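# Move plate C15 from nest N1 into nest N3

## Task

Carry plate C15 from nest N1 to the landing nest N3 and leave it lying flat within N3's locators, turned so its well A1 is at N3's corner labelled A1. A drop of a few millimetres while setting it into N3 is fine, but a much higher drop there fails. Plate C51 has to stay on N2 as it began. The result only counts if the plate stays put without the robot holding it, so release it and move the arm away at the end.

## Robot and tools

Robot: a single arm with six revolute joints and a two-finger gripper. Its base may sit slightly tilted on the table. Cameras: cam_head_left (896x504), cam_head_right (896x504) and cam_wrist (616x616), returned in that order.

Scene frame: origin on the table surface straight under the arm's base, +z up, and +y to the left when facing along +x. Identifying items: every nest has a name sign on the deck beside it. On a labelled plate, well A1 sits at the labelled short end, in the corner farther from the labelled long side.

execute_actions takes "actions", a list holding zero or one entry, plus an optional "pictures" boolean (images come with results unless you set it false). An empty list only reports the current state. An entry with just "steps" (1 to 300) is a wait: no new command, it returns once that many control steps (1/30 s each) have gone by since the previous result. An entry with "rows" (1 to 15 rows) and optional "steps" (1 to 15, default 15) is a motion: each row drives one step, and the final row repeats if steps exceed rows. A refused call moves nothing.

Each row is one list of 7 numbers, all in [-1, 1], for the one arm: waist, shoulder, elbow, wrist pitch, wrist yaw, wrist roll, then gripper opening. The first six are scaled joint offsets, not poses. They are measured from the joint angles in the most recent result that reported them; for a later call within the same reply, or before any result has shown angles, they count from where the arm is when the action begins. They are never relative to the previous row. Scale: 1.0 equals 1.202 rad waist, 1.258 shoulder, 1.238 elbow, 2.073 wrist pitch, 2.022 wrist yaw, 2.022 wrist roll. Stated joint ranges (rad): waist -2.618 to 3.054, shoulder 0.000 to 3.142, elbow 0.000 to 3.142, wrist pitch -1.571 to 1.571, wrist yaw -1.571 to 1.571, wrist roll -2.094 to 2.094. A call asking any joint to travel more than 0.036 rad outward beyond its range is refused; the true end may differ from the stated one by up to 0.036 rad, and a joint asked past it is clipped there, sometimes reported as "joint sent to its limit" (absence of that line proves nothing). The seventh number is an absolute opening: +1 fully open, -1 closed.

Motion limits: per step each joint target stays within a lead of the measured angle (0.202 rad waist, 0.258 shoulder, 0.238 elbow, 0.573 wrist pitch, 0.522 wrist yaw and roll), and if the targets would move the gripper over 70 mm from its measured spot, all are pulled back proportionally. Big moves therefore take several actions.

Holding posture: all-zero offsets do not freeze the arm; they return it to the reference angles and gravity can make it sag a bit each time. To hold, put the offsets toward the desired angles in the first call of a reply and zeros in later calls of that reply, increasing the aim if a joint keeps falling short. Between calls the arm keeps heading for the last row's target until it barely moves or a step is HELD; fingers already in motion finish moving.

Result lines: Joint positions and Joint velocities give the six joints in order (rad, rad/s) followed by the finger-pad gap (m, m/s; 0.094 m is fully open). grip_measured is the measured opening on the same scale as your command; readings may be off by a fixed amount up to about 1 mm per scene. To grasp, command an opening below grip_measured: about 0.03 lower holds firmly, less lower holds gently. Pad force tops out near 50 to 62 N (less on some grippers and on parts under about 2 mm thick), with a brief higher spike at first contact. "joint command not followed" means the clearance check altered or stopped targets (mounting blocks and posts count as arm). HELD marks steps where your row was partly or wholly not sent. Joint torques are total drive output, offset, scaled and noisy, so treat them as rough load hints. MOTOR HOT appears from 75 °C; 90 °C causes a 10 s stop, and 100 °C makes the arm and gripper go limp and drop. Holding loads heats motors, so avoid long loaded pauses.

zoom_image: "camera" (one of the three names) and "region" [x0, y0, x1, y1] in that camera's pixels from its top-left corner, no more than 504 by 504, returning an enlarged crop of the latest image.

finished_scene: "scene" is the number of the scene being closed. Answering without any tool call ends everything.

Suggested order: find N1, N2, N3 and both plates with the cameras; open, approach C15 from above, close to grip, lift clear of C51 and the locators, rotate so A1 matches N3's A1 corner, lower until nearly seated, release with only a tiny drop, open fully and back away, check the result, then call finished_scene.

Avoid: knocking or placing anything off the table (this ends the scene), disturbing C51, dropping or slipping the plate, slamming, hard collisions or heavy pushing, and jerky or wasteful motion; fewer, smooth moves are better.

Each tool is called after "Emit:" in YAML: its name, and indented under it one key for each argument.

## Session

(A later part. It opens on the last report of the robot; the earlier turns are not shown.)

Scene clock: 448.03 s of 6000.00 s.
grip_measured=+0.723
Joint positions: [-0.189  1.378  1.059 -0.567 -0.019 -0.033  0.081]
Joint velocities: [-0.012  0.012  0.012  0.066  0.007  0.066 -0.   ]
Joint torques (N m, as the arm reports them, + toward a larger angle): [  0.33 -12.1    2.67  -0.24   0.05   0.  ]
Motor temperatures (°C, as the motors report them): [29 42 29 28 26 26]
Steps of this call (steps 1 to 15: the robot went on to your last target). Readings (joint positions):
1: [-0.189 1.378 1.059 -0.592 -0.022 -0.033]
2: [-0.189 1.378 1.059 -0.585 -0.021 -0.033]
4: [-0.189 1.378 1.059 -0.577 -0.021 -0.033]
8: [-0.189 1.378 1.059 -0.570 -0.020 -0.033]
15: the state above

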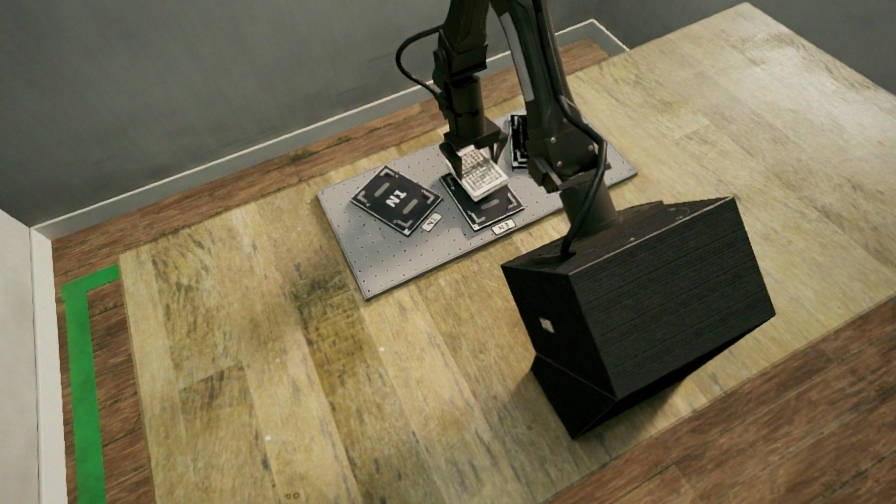

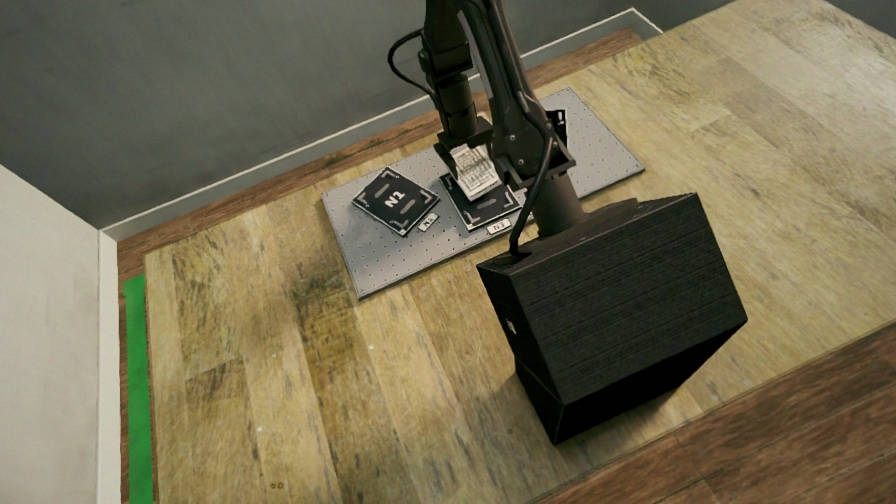

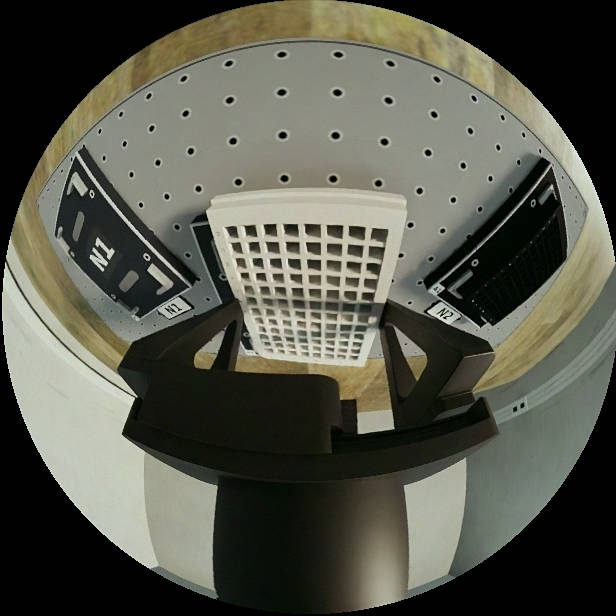

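Emit:
execute_actions:
  actions:
    - {"rows":[[0.01,-0.02,-0.02,0.01,0,0,0.68],[0.02,-0.035,-0.04,0.015,0,0,0.68],[0.03,-0.05,-0.06,0.022,0,0,0.68],[0.036,-0.06,-0.078,0.03,0.005,0,0.68]]}

Emit:
zoom_image:
  camera: "cam_head_left"
  region: [410, 110, 570, 250]

Scene clock: 463.43 s of 6000.00 s.
grip_measured=+0.723
Joint positions: [-0.152  1.325  0.973 -0.522 -0.016 -0.033  0.081]
Joint velocities: [ 0.002 -0.002  0.007 -0.007 -0.051 -0.022 -0.001]
Joint torques (N m, as the arm reports them, + toward a larger angle): [  0.69 -11.71   1.94  -0.22   0.01   0.01]
Motor temperatures (°C, as the motors report them): [28 41 29 28 26 26]
Steps of this call (steps 1 to 15: the robot went on to your last target; steps 16 to 90: nothing new was sent; then 11.90 s passed at rest; steps 91 to 105: all 15 steps of this action). Readings (joint positions):
91: [-0.189 1.378 1.058 -0.565 -0.019 -0.033]
92: [-0.188 1.375 1.052 -0.558 -0.019 -0.033]
94: [-0.176 1.354 1.020 -0.538 -0.017 -0.033]
98: [-0.153 1.325 0.975 -0.534 -0.017 -0.033]
105: the state above

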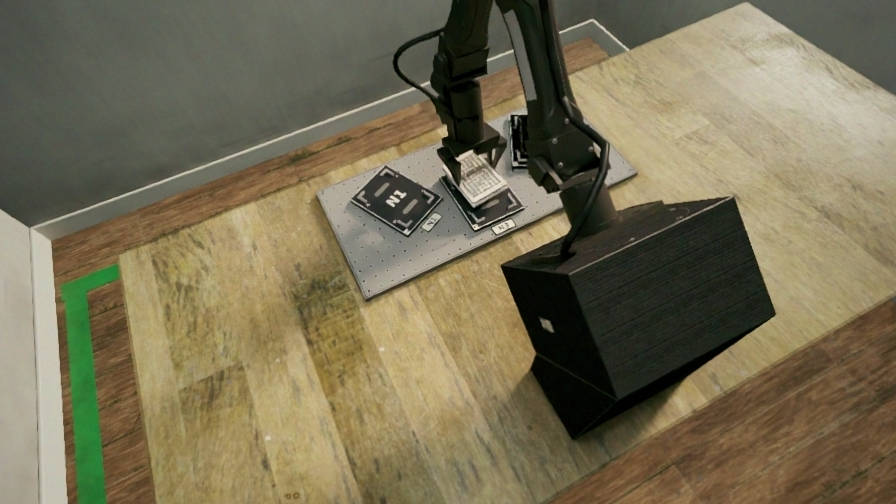

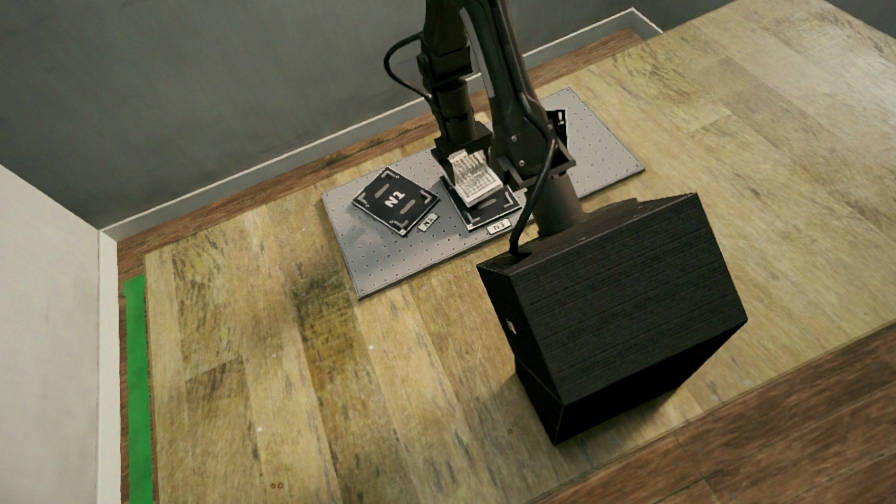

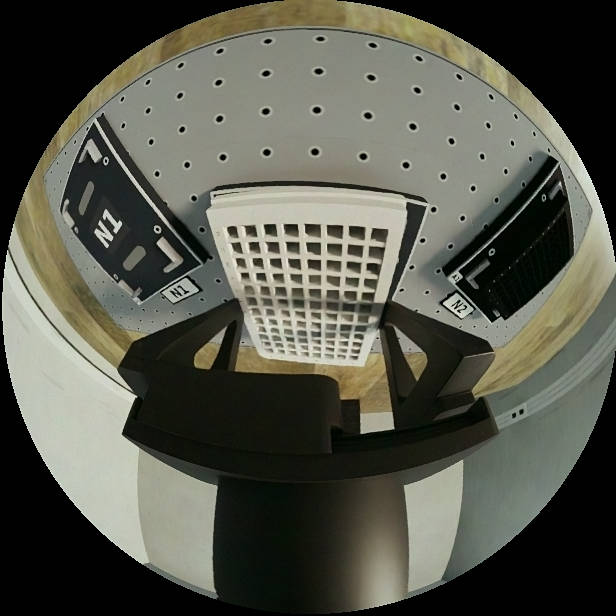

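Region (410, 110, 570, 250) of cam_head_left's 896x504 image, scaled by 3.150, with more detail than that image has; it fills the top 441 rows of this view, and the rest is white.

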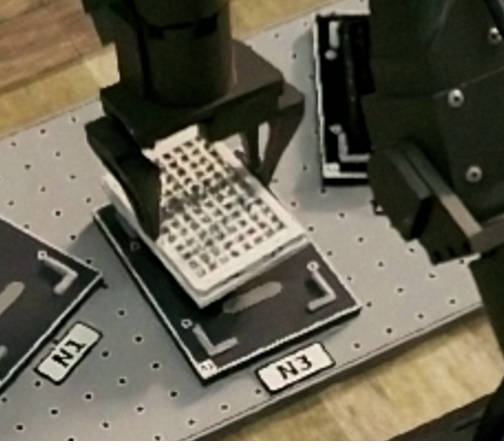

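Emit:
execute_actions:
  actions:
    - {"rows":[[-0.004,0.005,-0.01,0.008,0,0.015,0.68],[-0.008,0.012,-0.02,0.014,0,0.03,0.68],[-0.011,0.02,-0.03,0.02,0,0.04,0.68]]}

Emit:
zoom_image:
  camera: "cam_head_left"
  region: [410, 110, 570, 250]

Scene clock: 472.53 s of 6000.00 s.
grip_measured=+0.723
Joint positions: [-0.152  1.35   0.947 -0.498 -0.018  0.036  0.081]
Joint velocities: [-0.002  0.002 -0.002 -0.007  0.007 -0.066 -0.001]
Joint torques (N m, as the arm reports them, + toward a larger angle): [-0.65 -9.47  1.55 -0.25 -0.08  0.11]
Motor temperatures (°C, as the motors report them): [28 41 28 28 26 26]
Steps of this call (steps 1 to 15: the robot went on to your last target; steps 16 to 90: nothing new was sent; then 5.60 s passed at rest; steps 91 to 105: all 15 steps of this action). Readings (joint positions):
91: [-0.152 1.325 0.973 -0.519 -0.015 -0.030]
92: [-0.152 1.326 0.972 -0.517 -0.015 -0.022]
94: [-0.152 1.331 0.965 -0.504 -0.015 0.001]
98: [-0.152 1.348 0.950 -0.499 -0.015 0.026]
105: the state above

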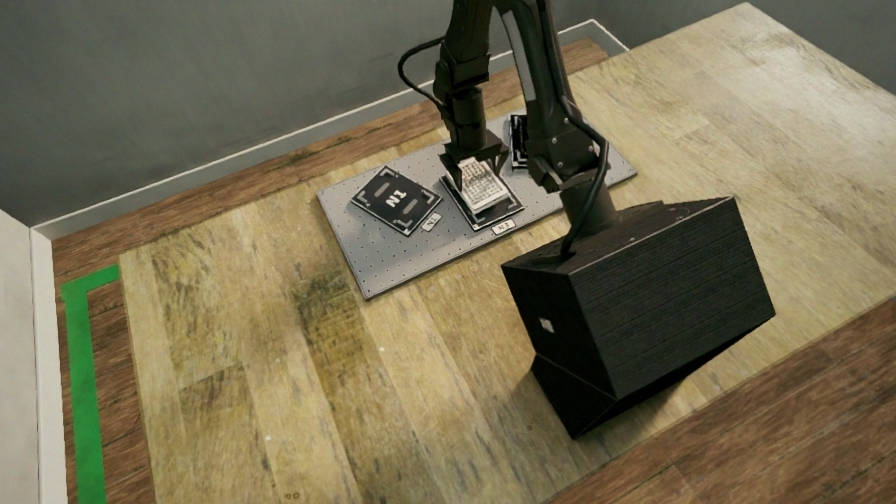

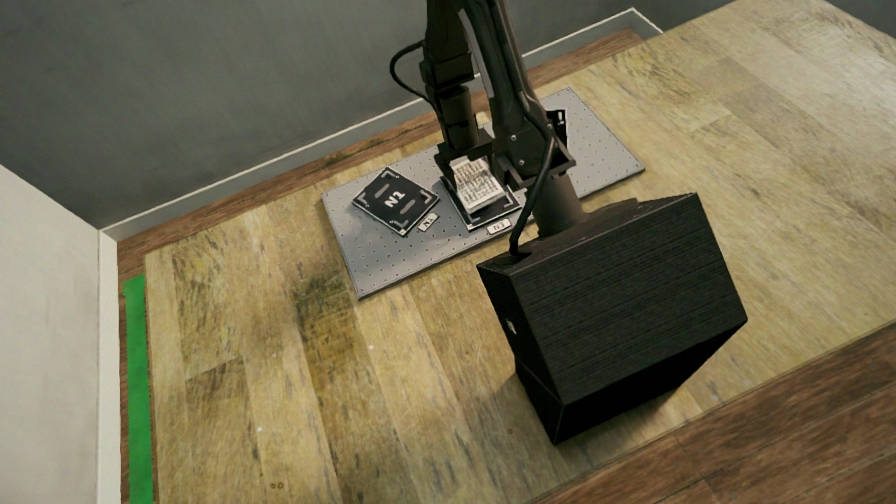

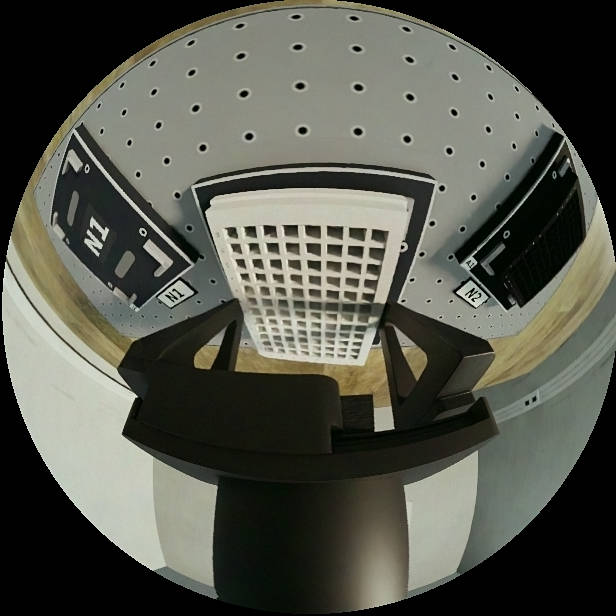

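Region (410, 110, 570, 250) of cam_head_left's 896x504 image, scaled by 3.150, with more detail than that image has; it fills the top 441 rows of this view, and the rest is white.

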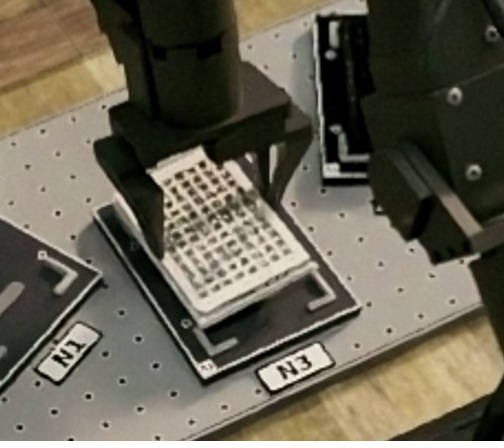

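Emit:
execute_actions:
  actions:
    - {"rows":[[0,-0.015,0,0,0,0,0.68],[0,-0.025,0,0,0,0,0.68],[0,-0.03,0,0,0,0,0.68],[0,-0.03,0,0,0,0,0.68],[0,-0.03,0,0,0,0,0.68],[0,-0.03,0,0,0,0,0.68],[0,-0.03,-0.01,0.003,0,0,0.68],[0,-0.03,-0.018,0.003,0,0,0.68]]}

Emit:
zoom_image:
  camera: "cam_head_left"
  region: [410, 110, 570, 250]

Emit:
zoom_image:
  camera: "cam_wrist"
  region: [160, 130, 460, 330]

Scene clock: 490.80 s of 6000.00 s.
grip_measured=+0.723
Joint positions: [-0.152  1.334  0.947 -0.498 -0.019  0.038  0.081]
Joint velocities: [ 0.002 -0.002 -0.027 -0.007 -0.051  0.022  0.001]
Joint torques (N m, as the arm reports them, + toward a larger angle): [  0.29 -11.4    1.19  -0.31   0.    -0.02]
Motor temperatures (°C, as the motors report them): [28 39 28 28 26 26]
Steps of this call (steps 1 to 15: the robot went on to your last target; steps 16 to 90: nothing new was sent; then 14.77 s passed at rest; steps 91 to 105: all 15 steps of this action). Readings (joint positions):
91: [-0.152 1.350 0.947 -0.498 -0.019 0.038]
92: [-0.152 1.349 0.947 -0.498 -0.019 0.038]
94: [-0.152 1.344 0.947 -0.498 -0.019 0.038]
98: [-0.152 1.334 0.947 -0.498 -0.019 0.038]
105: the state above

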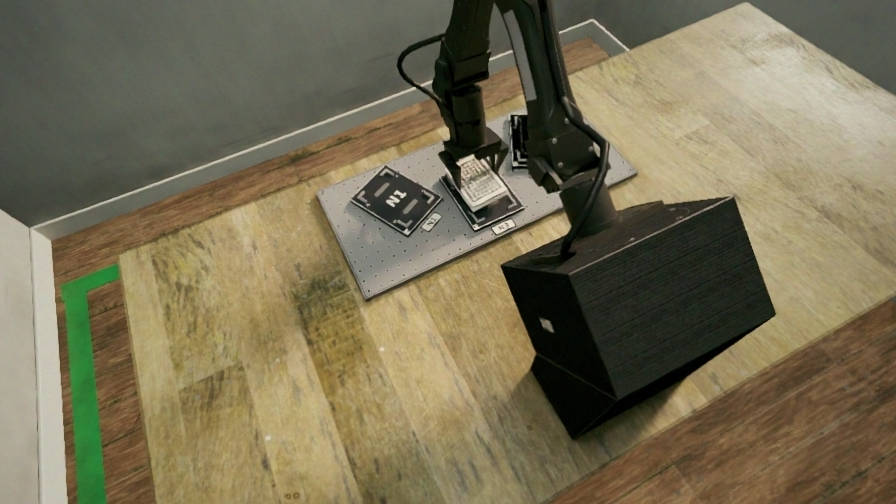

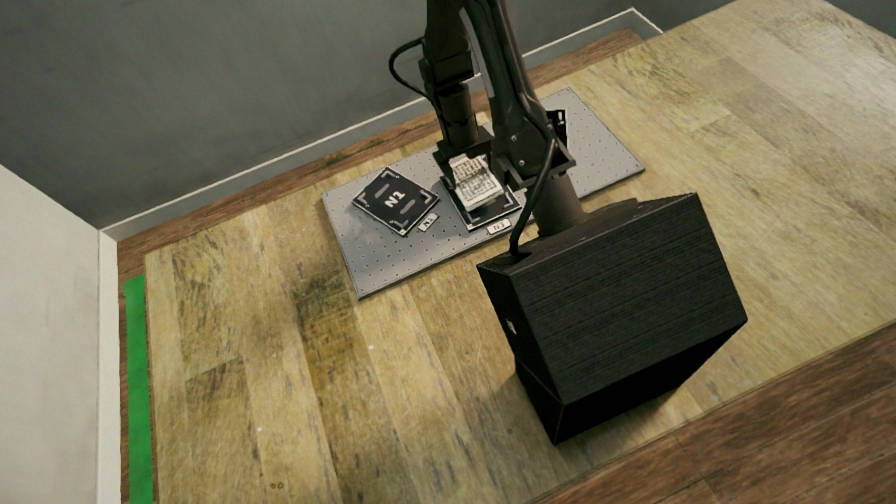

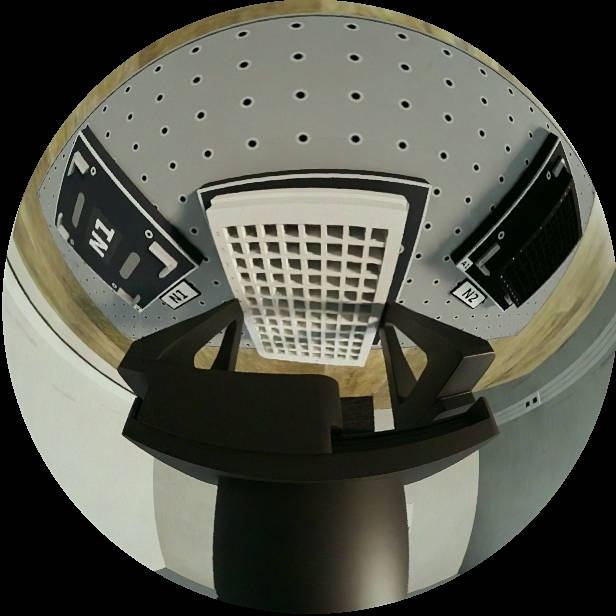

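Region (410, 110, 570, 250) of cam_head_left's 896x504 image, scaled by 3.150, with more detail than that image has; it fills the top 441 rows of this view, and the rest is white.

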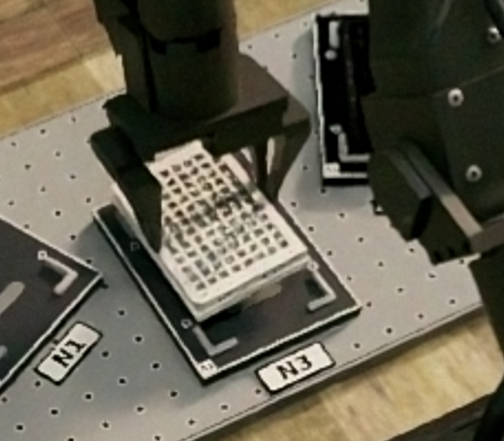

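Region (160, 130, 460, 330) of cam_wrist's 616x616 image, scaled by 1.680, with more detail than that image has.

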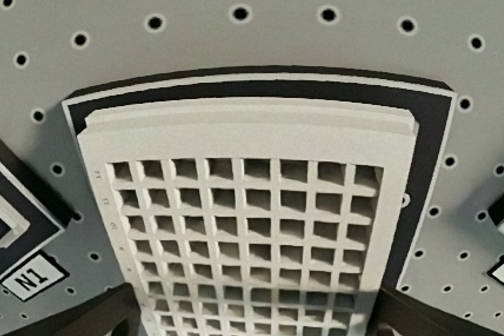

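Emit:
execute_actions:
  actions:
    - {"rows":[[-0.008,-0.013,-0.012,0.003,0,0,0.68],[-0.013,-0.013,-0.022,0.006,0,0,0.68],[-0.017,-0.013,-0.03,0.01,0,0,0.68],[-0.017,-0.013,-0.036,0.013,0,0,0.68]]}

Emit:
zoom_image:
  camera: "cam_head_left"
  region: [410, 110, 570, 250]

Emit:
zoom_image:
  camera: "cam_wrist"
  region: [160, 130, 460, 330]

Scene clock: 502.90 s of 6000.00 s.
grip_measured=+0.723
Joint positions: [-0.163  1.334  0.915 -0.487 -0.019  0.038  0.081]
Joint velocities: [ 0.012 -0.007  0.007  0.037 -0.037 -0.022 -0.   ]
Joint torques (N m, as the arm reports them, + toward a larger angle): [ -0.59 -10.8    1.51  -0.3   -0.04   0.01]
Motor temperatures (°C, as the motors report them): [28 40 28 28 26 26]
Steps of this call (steps 1 to 15: the robot went on to your last target; steps 16 to 90: nothing new was sent; then 8.60 s passed at rest; steps 91 to 105: all 15 steps of this action). Readings (joint positions):
91: [-0.152 1.334 0.947 -0.498 -0.019 0.038]
92: [-0.153 1.334 0.946 -0.498 -0.019 0.038]
94: [-0.157 1.334 0.937 -0.489 -0.019 0.038]
98: [-0.163 1.334 0.916 -0.487 -0.019 0.038]
105: the state above

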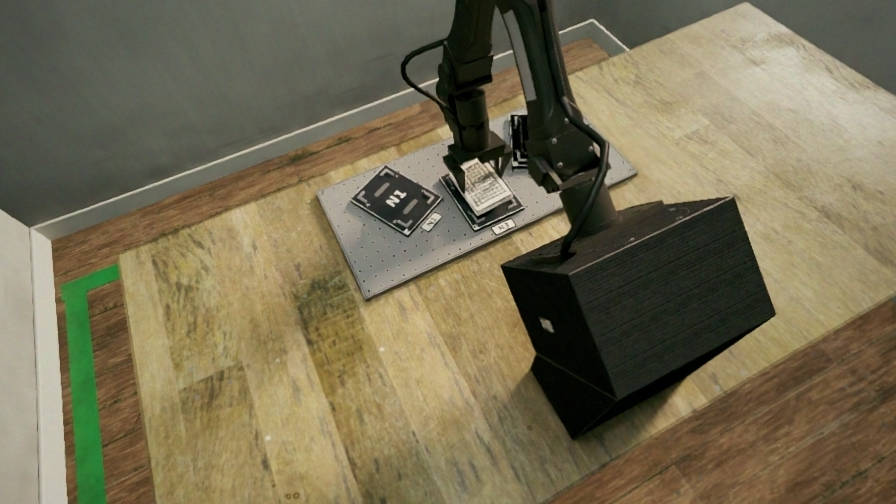

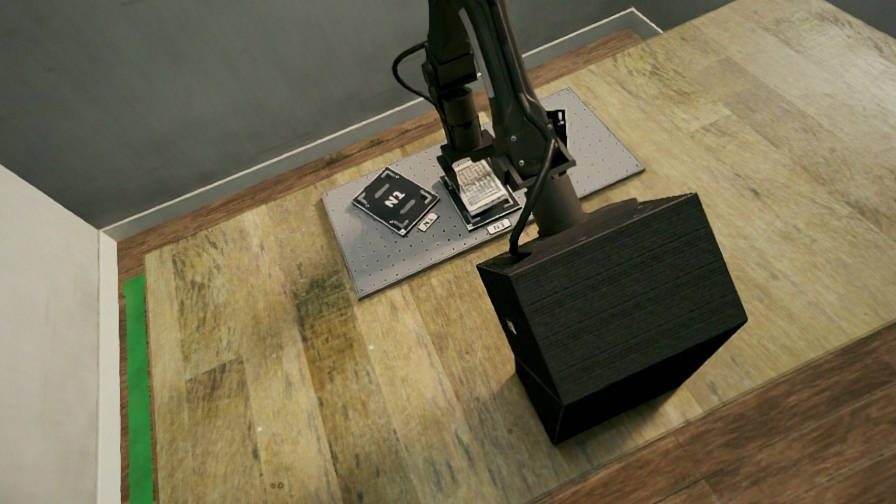

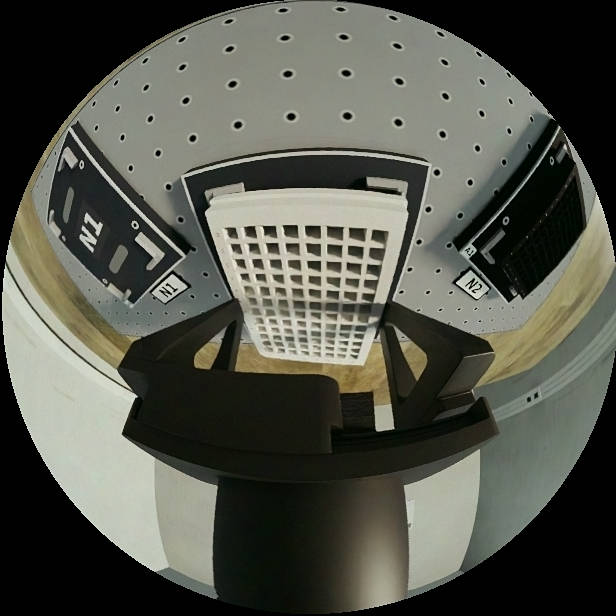

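Region (410, 110, 570, 250) of cam_head_left's 896x504 image, scaled by 3.150, with more detail than that image has; it fills the top 441 rows of this view, and the rest is white.

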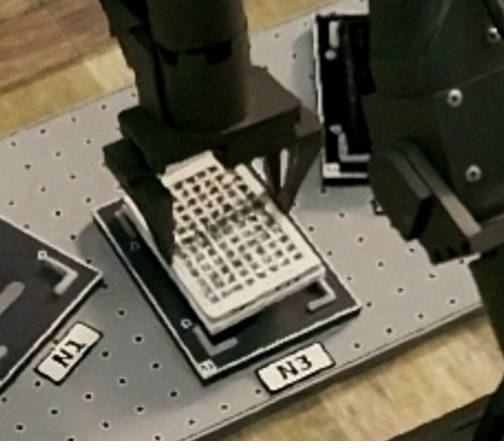

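Region (160, 130, 460, 330) of cam_wrist's 616x616 image, scaled by 1.680, with more detail than that image has.

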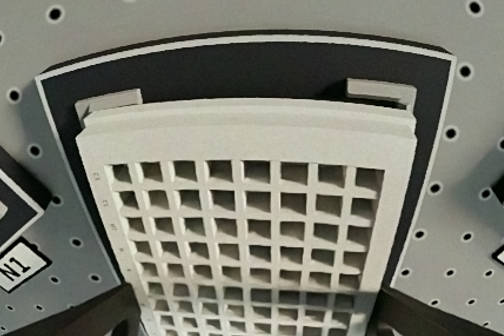

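Emit:
execute_actions:
  actions:
    - {"rows":[[0.008,0,0,0,0,-0.008,0.68],[0.013,0,0,0,0,-0.014,0.68],[0.015,0,0,0,0,-0.016,0.68]]}

Emit:
zoom_image:
  camera: "cam_wrist"
  region: [160, 130, 460, 330]

Scene clock: 509.90 s of 6000.00 s.
grip_measured=+0.723
Joint positions: [-0.155  1.334  0.915 -0.487 -0.019  0.014  0.081]
Joint velocities: [-0.002 -0.017 -0.007 -0.022 -0.022 -0.022  0.   ]
Joint torques (N m, as the arm reports them, + toward a larger angle): [ 0.84 -9.15  2.55 -0.42 -0.05 -0.01]
Motor temperatures (°C, as the motors report them): [28 40 28 28 26 26]
Steps of this call (steps 1 to 15: the robot went on to your last target; steps 16 to 90: nothing new was sent; then 3.50 s passed at rest; steps 91 to 105: all 15 steps of this action). Readings (joint positions):
91: [-0.163 1.334 0.915 -0.487 -0.019 0.037]
92: [-0.163 1.334 0.915 -0.487 -0.019 0.033]
94: [-0.159 1.334 0.915 -0.487 -0.019 0.025]
98: [-0.156 1.334 0.915 -0.487 -0.019 0.017]
105: the state above

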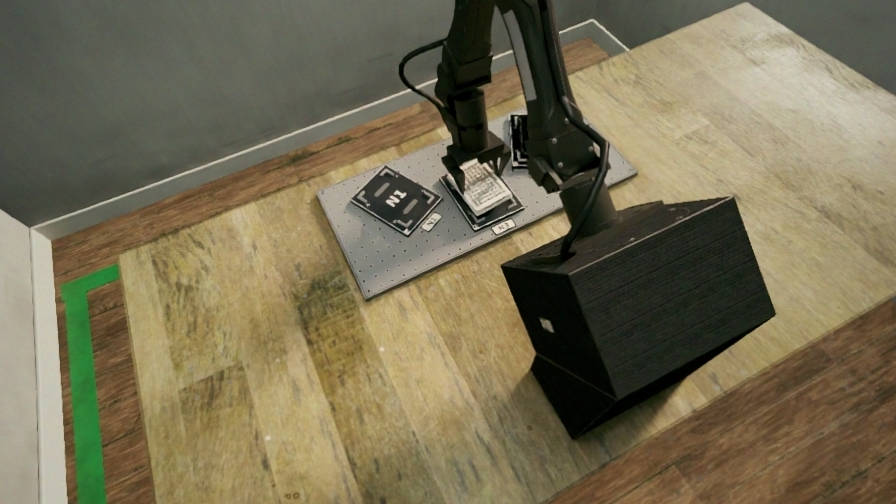

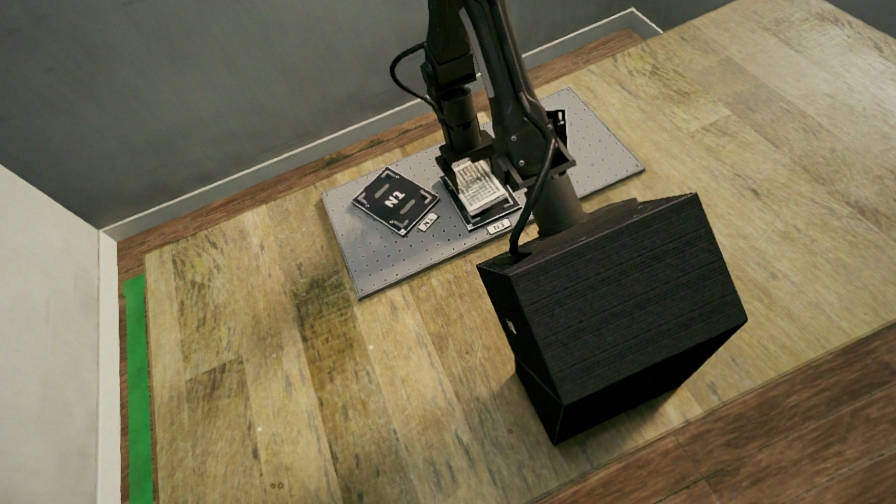

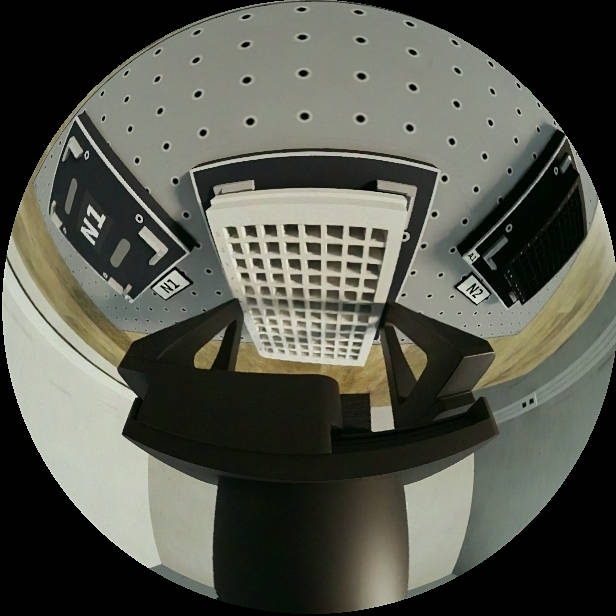

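Region (160, 130, 460, 330) of cam_wrist's 616x616 image, scaled by 1.680, with more detail than that image has.

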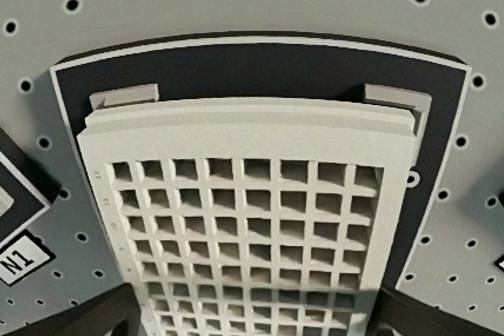

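Emit:
execute_actions:
  actions:
    - {"rows":[[-0.004,0.003,-0.008,0.003,0,0,0.68],[-0.007,0.006,-0.014,0.006,0,0,0.68],[-0.009,0.01,-0.02,0.01,0,0,0.68],[-0.009,0.014,-0.024,0.013,0,0,0.68]]}

Emit:
zoom_image:
  camera: "cam_head_left"
  region: [410, 110, 570, 250]

Emit:
zoom_image:
  camera: "cam_wrist"
  region: [160, 130, 460, 330]

Scene clock: 518.93 s of 6000.00 s.
grip_measured=+0.723
Joint positions: [-0.155  1.343  0.906 -0.462 -0.02   0.013  0.081]
Joint velocities: [ 0.002  0.007  0.002 -0.007 -0.037  0.007  0.   ]
Joint torques (N m, as the arm reports them, + toward a larger angle): [-0.53 -8.55  0.93 -0.46 -0.03 -0.02]
Motor temperatures (°C, as the motors report them): [28 39 28 28 26 26]
Steps of this call (steps 1 to 15: the robot went on to your last target; steps 16 to 90: nothing new was sent; then 5.53 s passed at rest; steps 91 to 105: all 15 steps of this action). Readings (joint positions):
91: [-0.155 1.334 0.915 -0.487 -0.019 0.013]
92: [-0.155 1.334 0.915 -0.486 -0.019 0.013]
94: [-0.155 1.335 0.913 -0.482 -0.019 0.013]
98: [-0.155 1.343 0.907 -0.464 -0.019 0.013]
105: the state above

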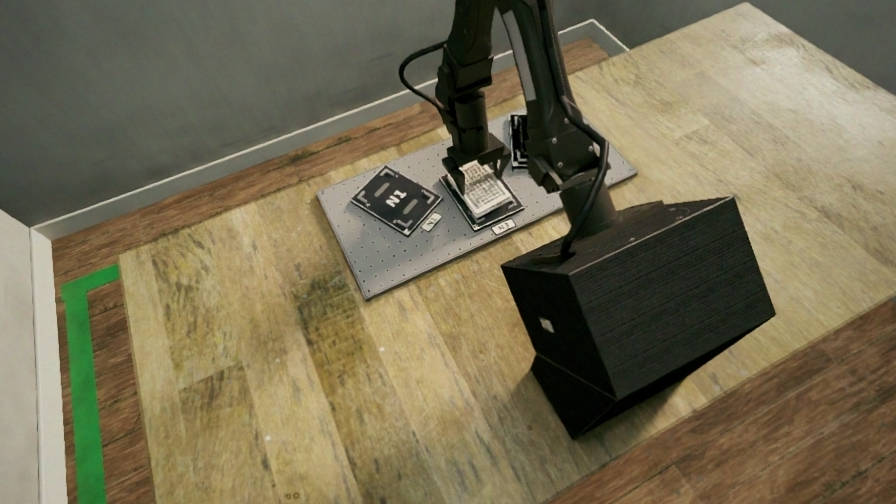

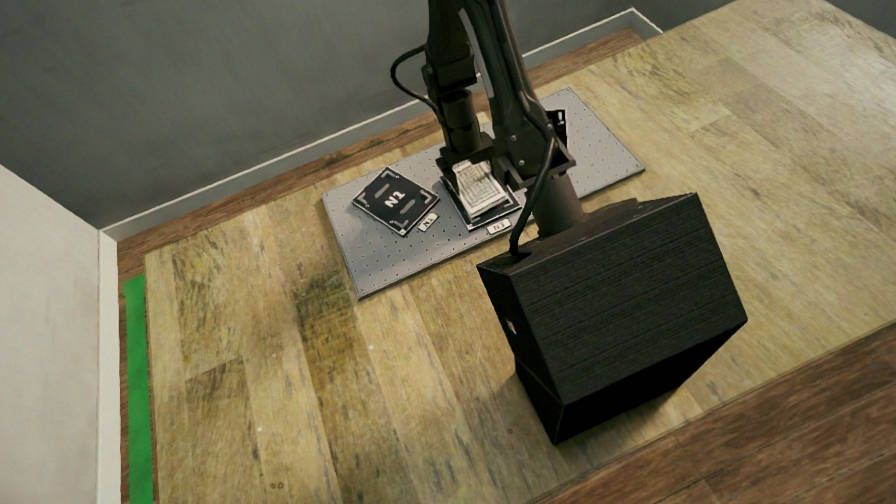

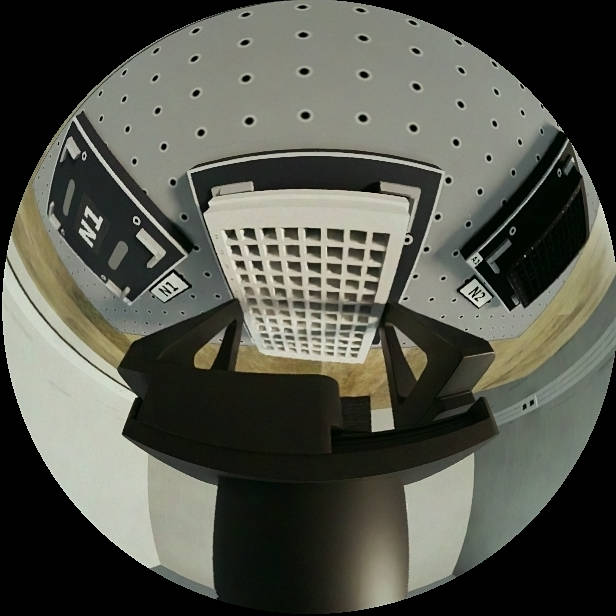

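Region (410, 110, 570, 250) of cam_head_left's 896x504 image, scaled by 3.150, with more detail than that image has; it fills the top 441 rows of this view, and the rest is white.

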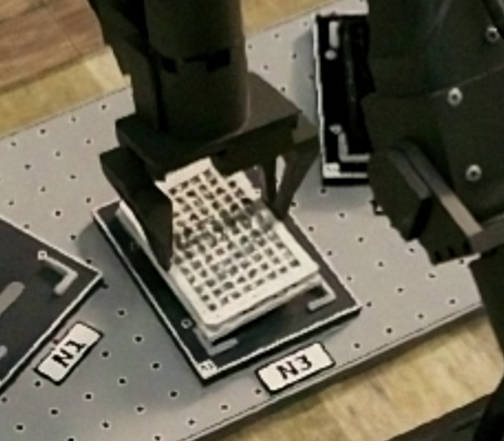

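Region (160, 130, 460, 330) of cam_wrist's 616x616 image, scaled by 1.680, with more detail than that image has.

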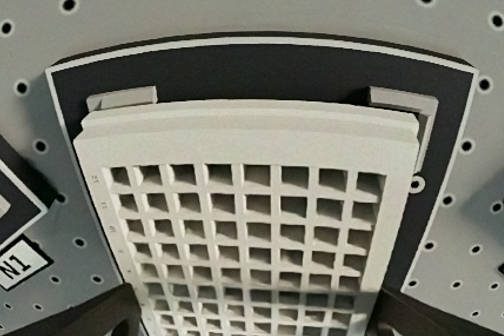

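Emit:
execute_actions:
  actions:
    - {"rows":[[0,-0.015,0.015,-0.005,0,0,0.68],[0,-0.022,0.022,-0.008,0,0,0.68],[0,-0.022,0.022,-0.008,0,0,0.68],[0,-0.022,0.022,-0.008,0,0,0.68],[0,-0.022,0.022,-0.008,0,0,0.68],[-0.006,-0.022,0.022,-0.008,0,0,0.68],[-0.011,-0.022,0.022,-0.008,0,0,0.68],[-0.014,-0.022,0.022,-0.008,0,0,0.68]]}

Emit:
zoom_image:
  camera: "cam_wrist"
  region: [160, 130, 460, 330]

Scene clock: 533.27 s of 6000.00 s.
grip_measured=+0.723
Joint positions: [-0.158  1.337  0.906 -0.466 -0.024  0.013  0.081]
Joint velocities: [ 0.012 -0.002 -0.007  0.037  0.051  0.022  0.   ]
Joint torques (N m, as the arm reports them, + toward a larger angle): [ -0.76 -11.29   4.33  -0.58  -0.04   0.01]
Motor temperatures (°C, as the motors report them): [28 38 28 28 26 26]
Steps of this call (steps 1 to 15: the robot went on to your last target; steps 16 to 90: nothing new was sent; then 10.83 s passed at rest; steps 91 to 105: all 15 steps of this action). Readings (joint positions):
91: [-0.155 1.343 0.906 -0.462 -0.021 0.013]
92: [-0.155 1.342 0.906 -0.462 -0.021 0.013]
94: [-0.155 1.339 0.906 -0.463 -0.021 0.013]
98: [-0.156 1.337 0.906 -0.466 -0.021 0.013]
105: the state above

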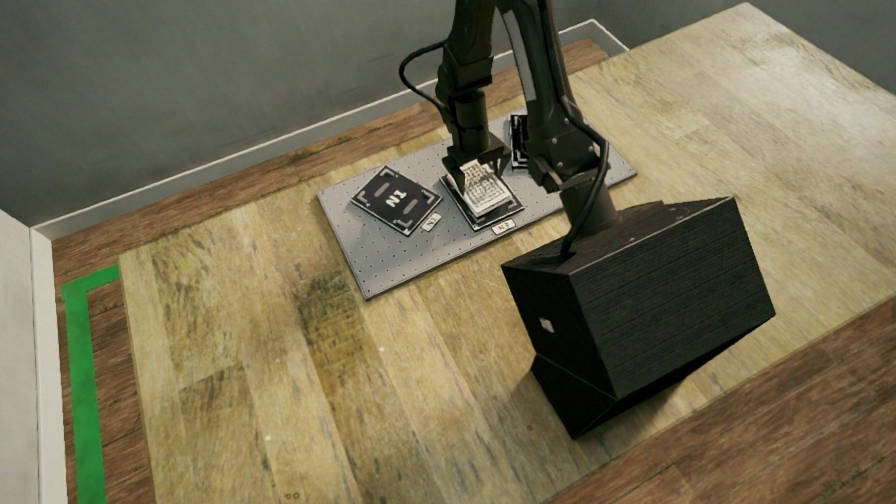

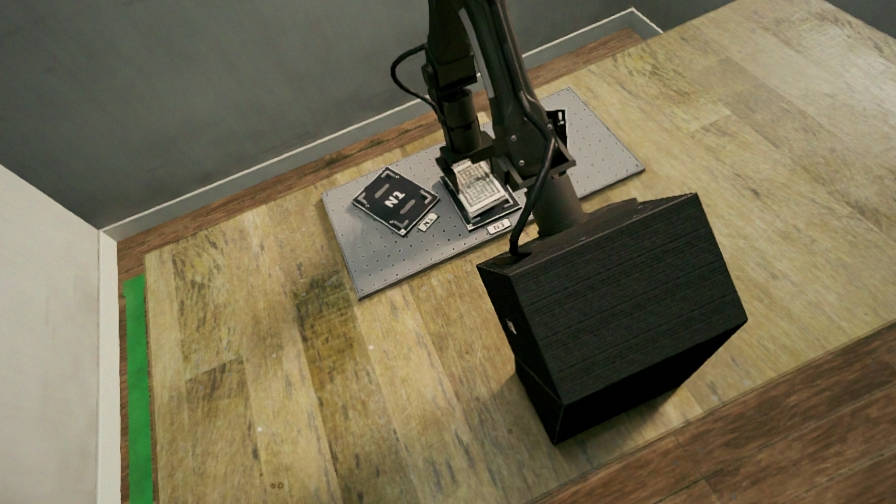

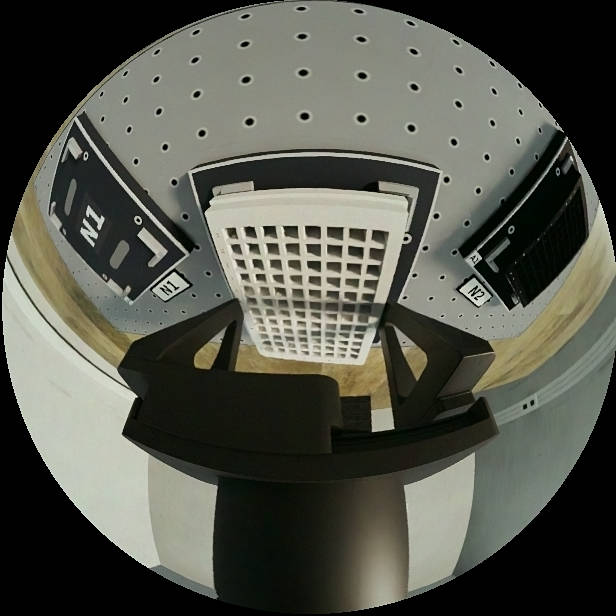

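Region (160, 130, 460, 330) of cam_wrist's 616x616 image, scaled by 1.680, with more detail than that image has.

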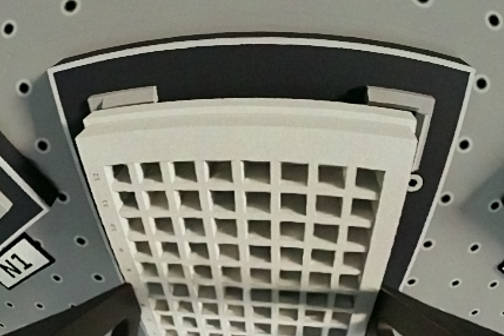

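Needs a little more rightward.

Emit:
execute_actions:
  actions:
    - {"rows":[[-0.008,-0.008,0.01,0,0,0,0.68],[-0.012,-0.008,0.01,0,0,0,0.68],[-0.015,-0.008,0.01,0,0,0,0.68]]}

Emit:
zoom_image:
  camera: "cam_wrist"
  region: [160, 130, 460, 330]

Scene clock: 549.07 s of 6000.00 s.
grip_measured=+0.723
Joint positions: [-0.161  1.337  0.906 -0.466 -0.03   0.013  0.081]
Joint velocities: [-0.002  0.002  0.017 -0.022  0.007 -0.007  0.001]
Joint torques (N m, as the arm reports them, + toward a larger angle): [ -0.86 -10.01   3.26  -0.44  -0.01   0.  ]
Motor temperatures (°C, as the motors report them): [28 40 29 28 26 26]
Steps of this call (steps 1 to 15: the robot went on to your last target; steps 16 to 90: nothing new was sent; then 12.30 s passed at rest; steps 91 to 105: all 15 steps of this action). Readings (joint positions):
91: [-0.158 1.337 0.906 -0.466 -0.025 0.013]
92: [-0.158 1.337 0.906 -0.466 -0.025 0.013]
94: [-0.159 1.337 0.906 -0.466 -0.026 0.013]
98: [-0.160 1.337 0.906 -0.466 -0.029 0.013]
105: the state above

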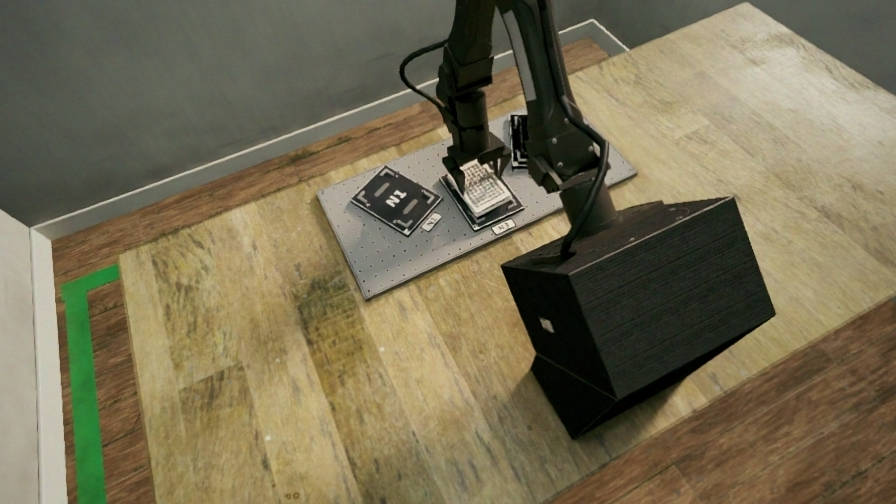

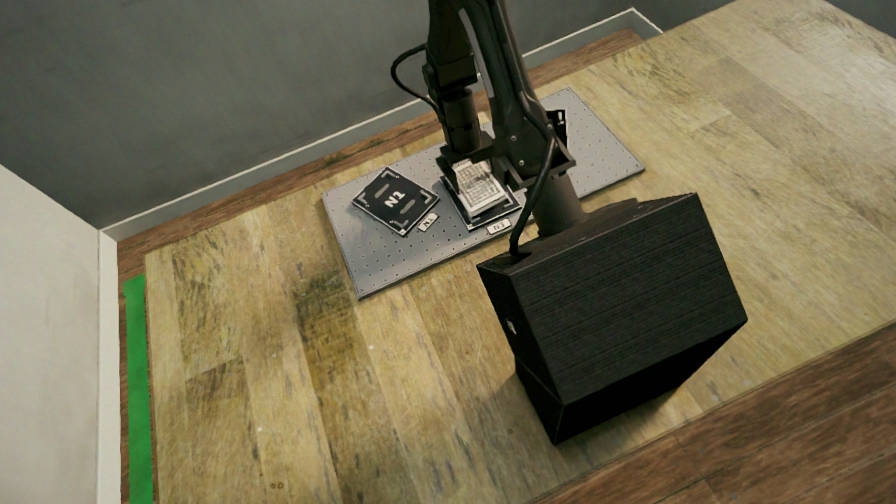

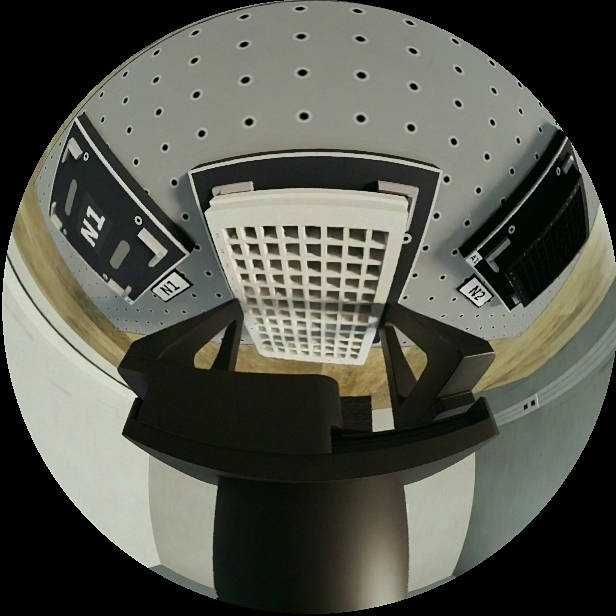

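Region (160, 130, 460, 330) of cam_wrist's 616x616 image, scaled by 1.680, with more detail than that image has.

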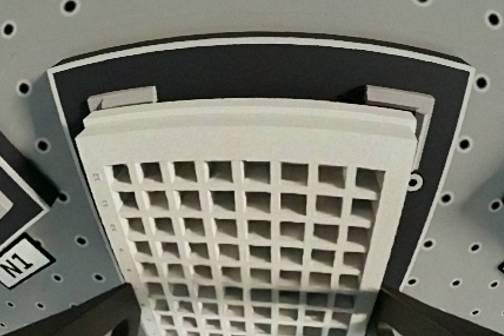

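Emit:
zoom_image:
  camera: "cam_head_left"
  region: [435, 160, 535, 240]

Emit:
zoom_image:
  camera: "cam_head_right"
  region: [430, 160, 530, 240]

Region (435, 160, 535, 240) of cam_head_left's 896x504 image, scaled by 5.040, with more detail than that image has; it fills the top 403 rows of this view, and the rest is white.

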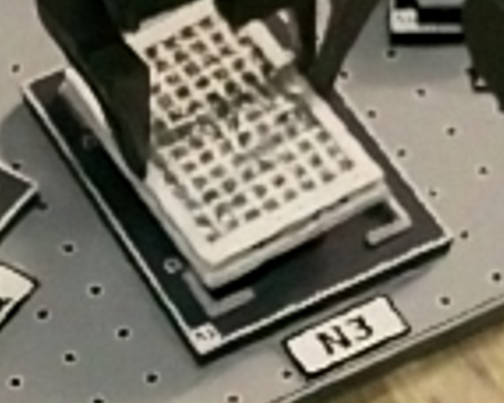

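Region (430, 160, 530, 240) of cam_head_right's 896x504 image, scaled by 5.040, with more detail than that image has; it fills the top 403 rows of this view, and the rest is white.

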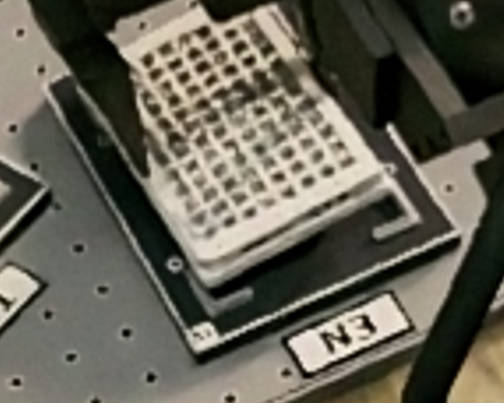

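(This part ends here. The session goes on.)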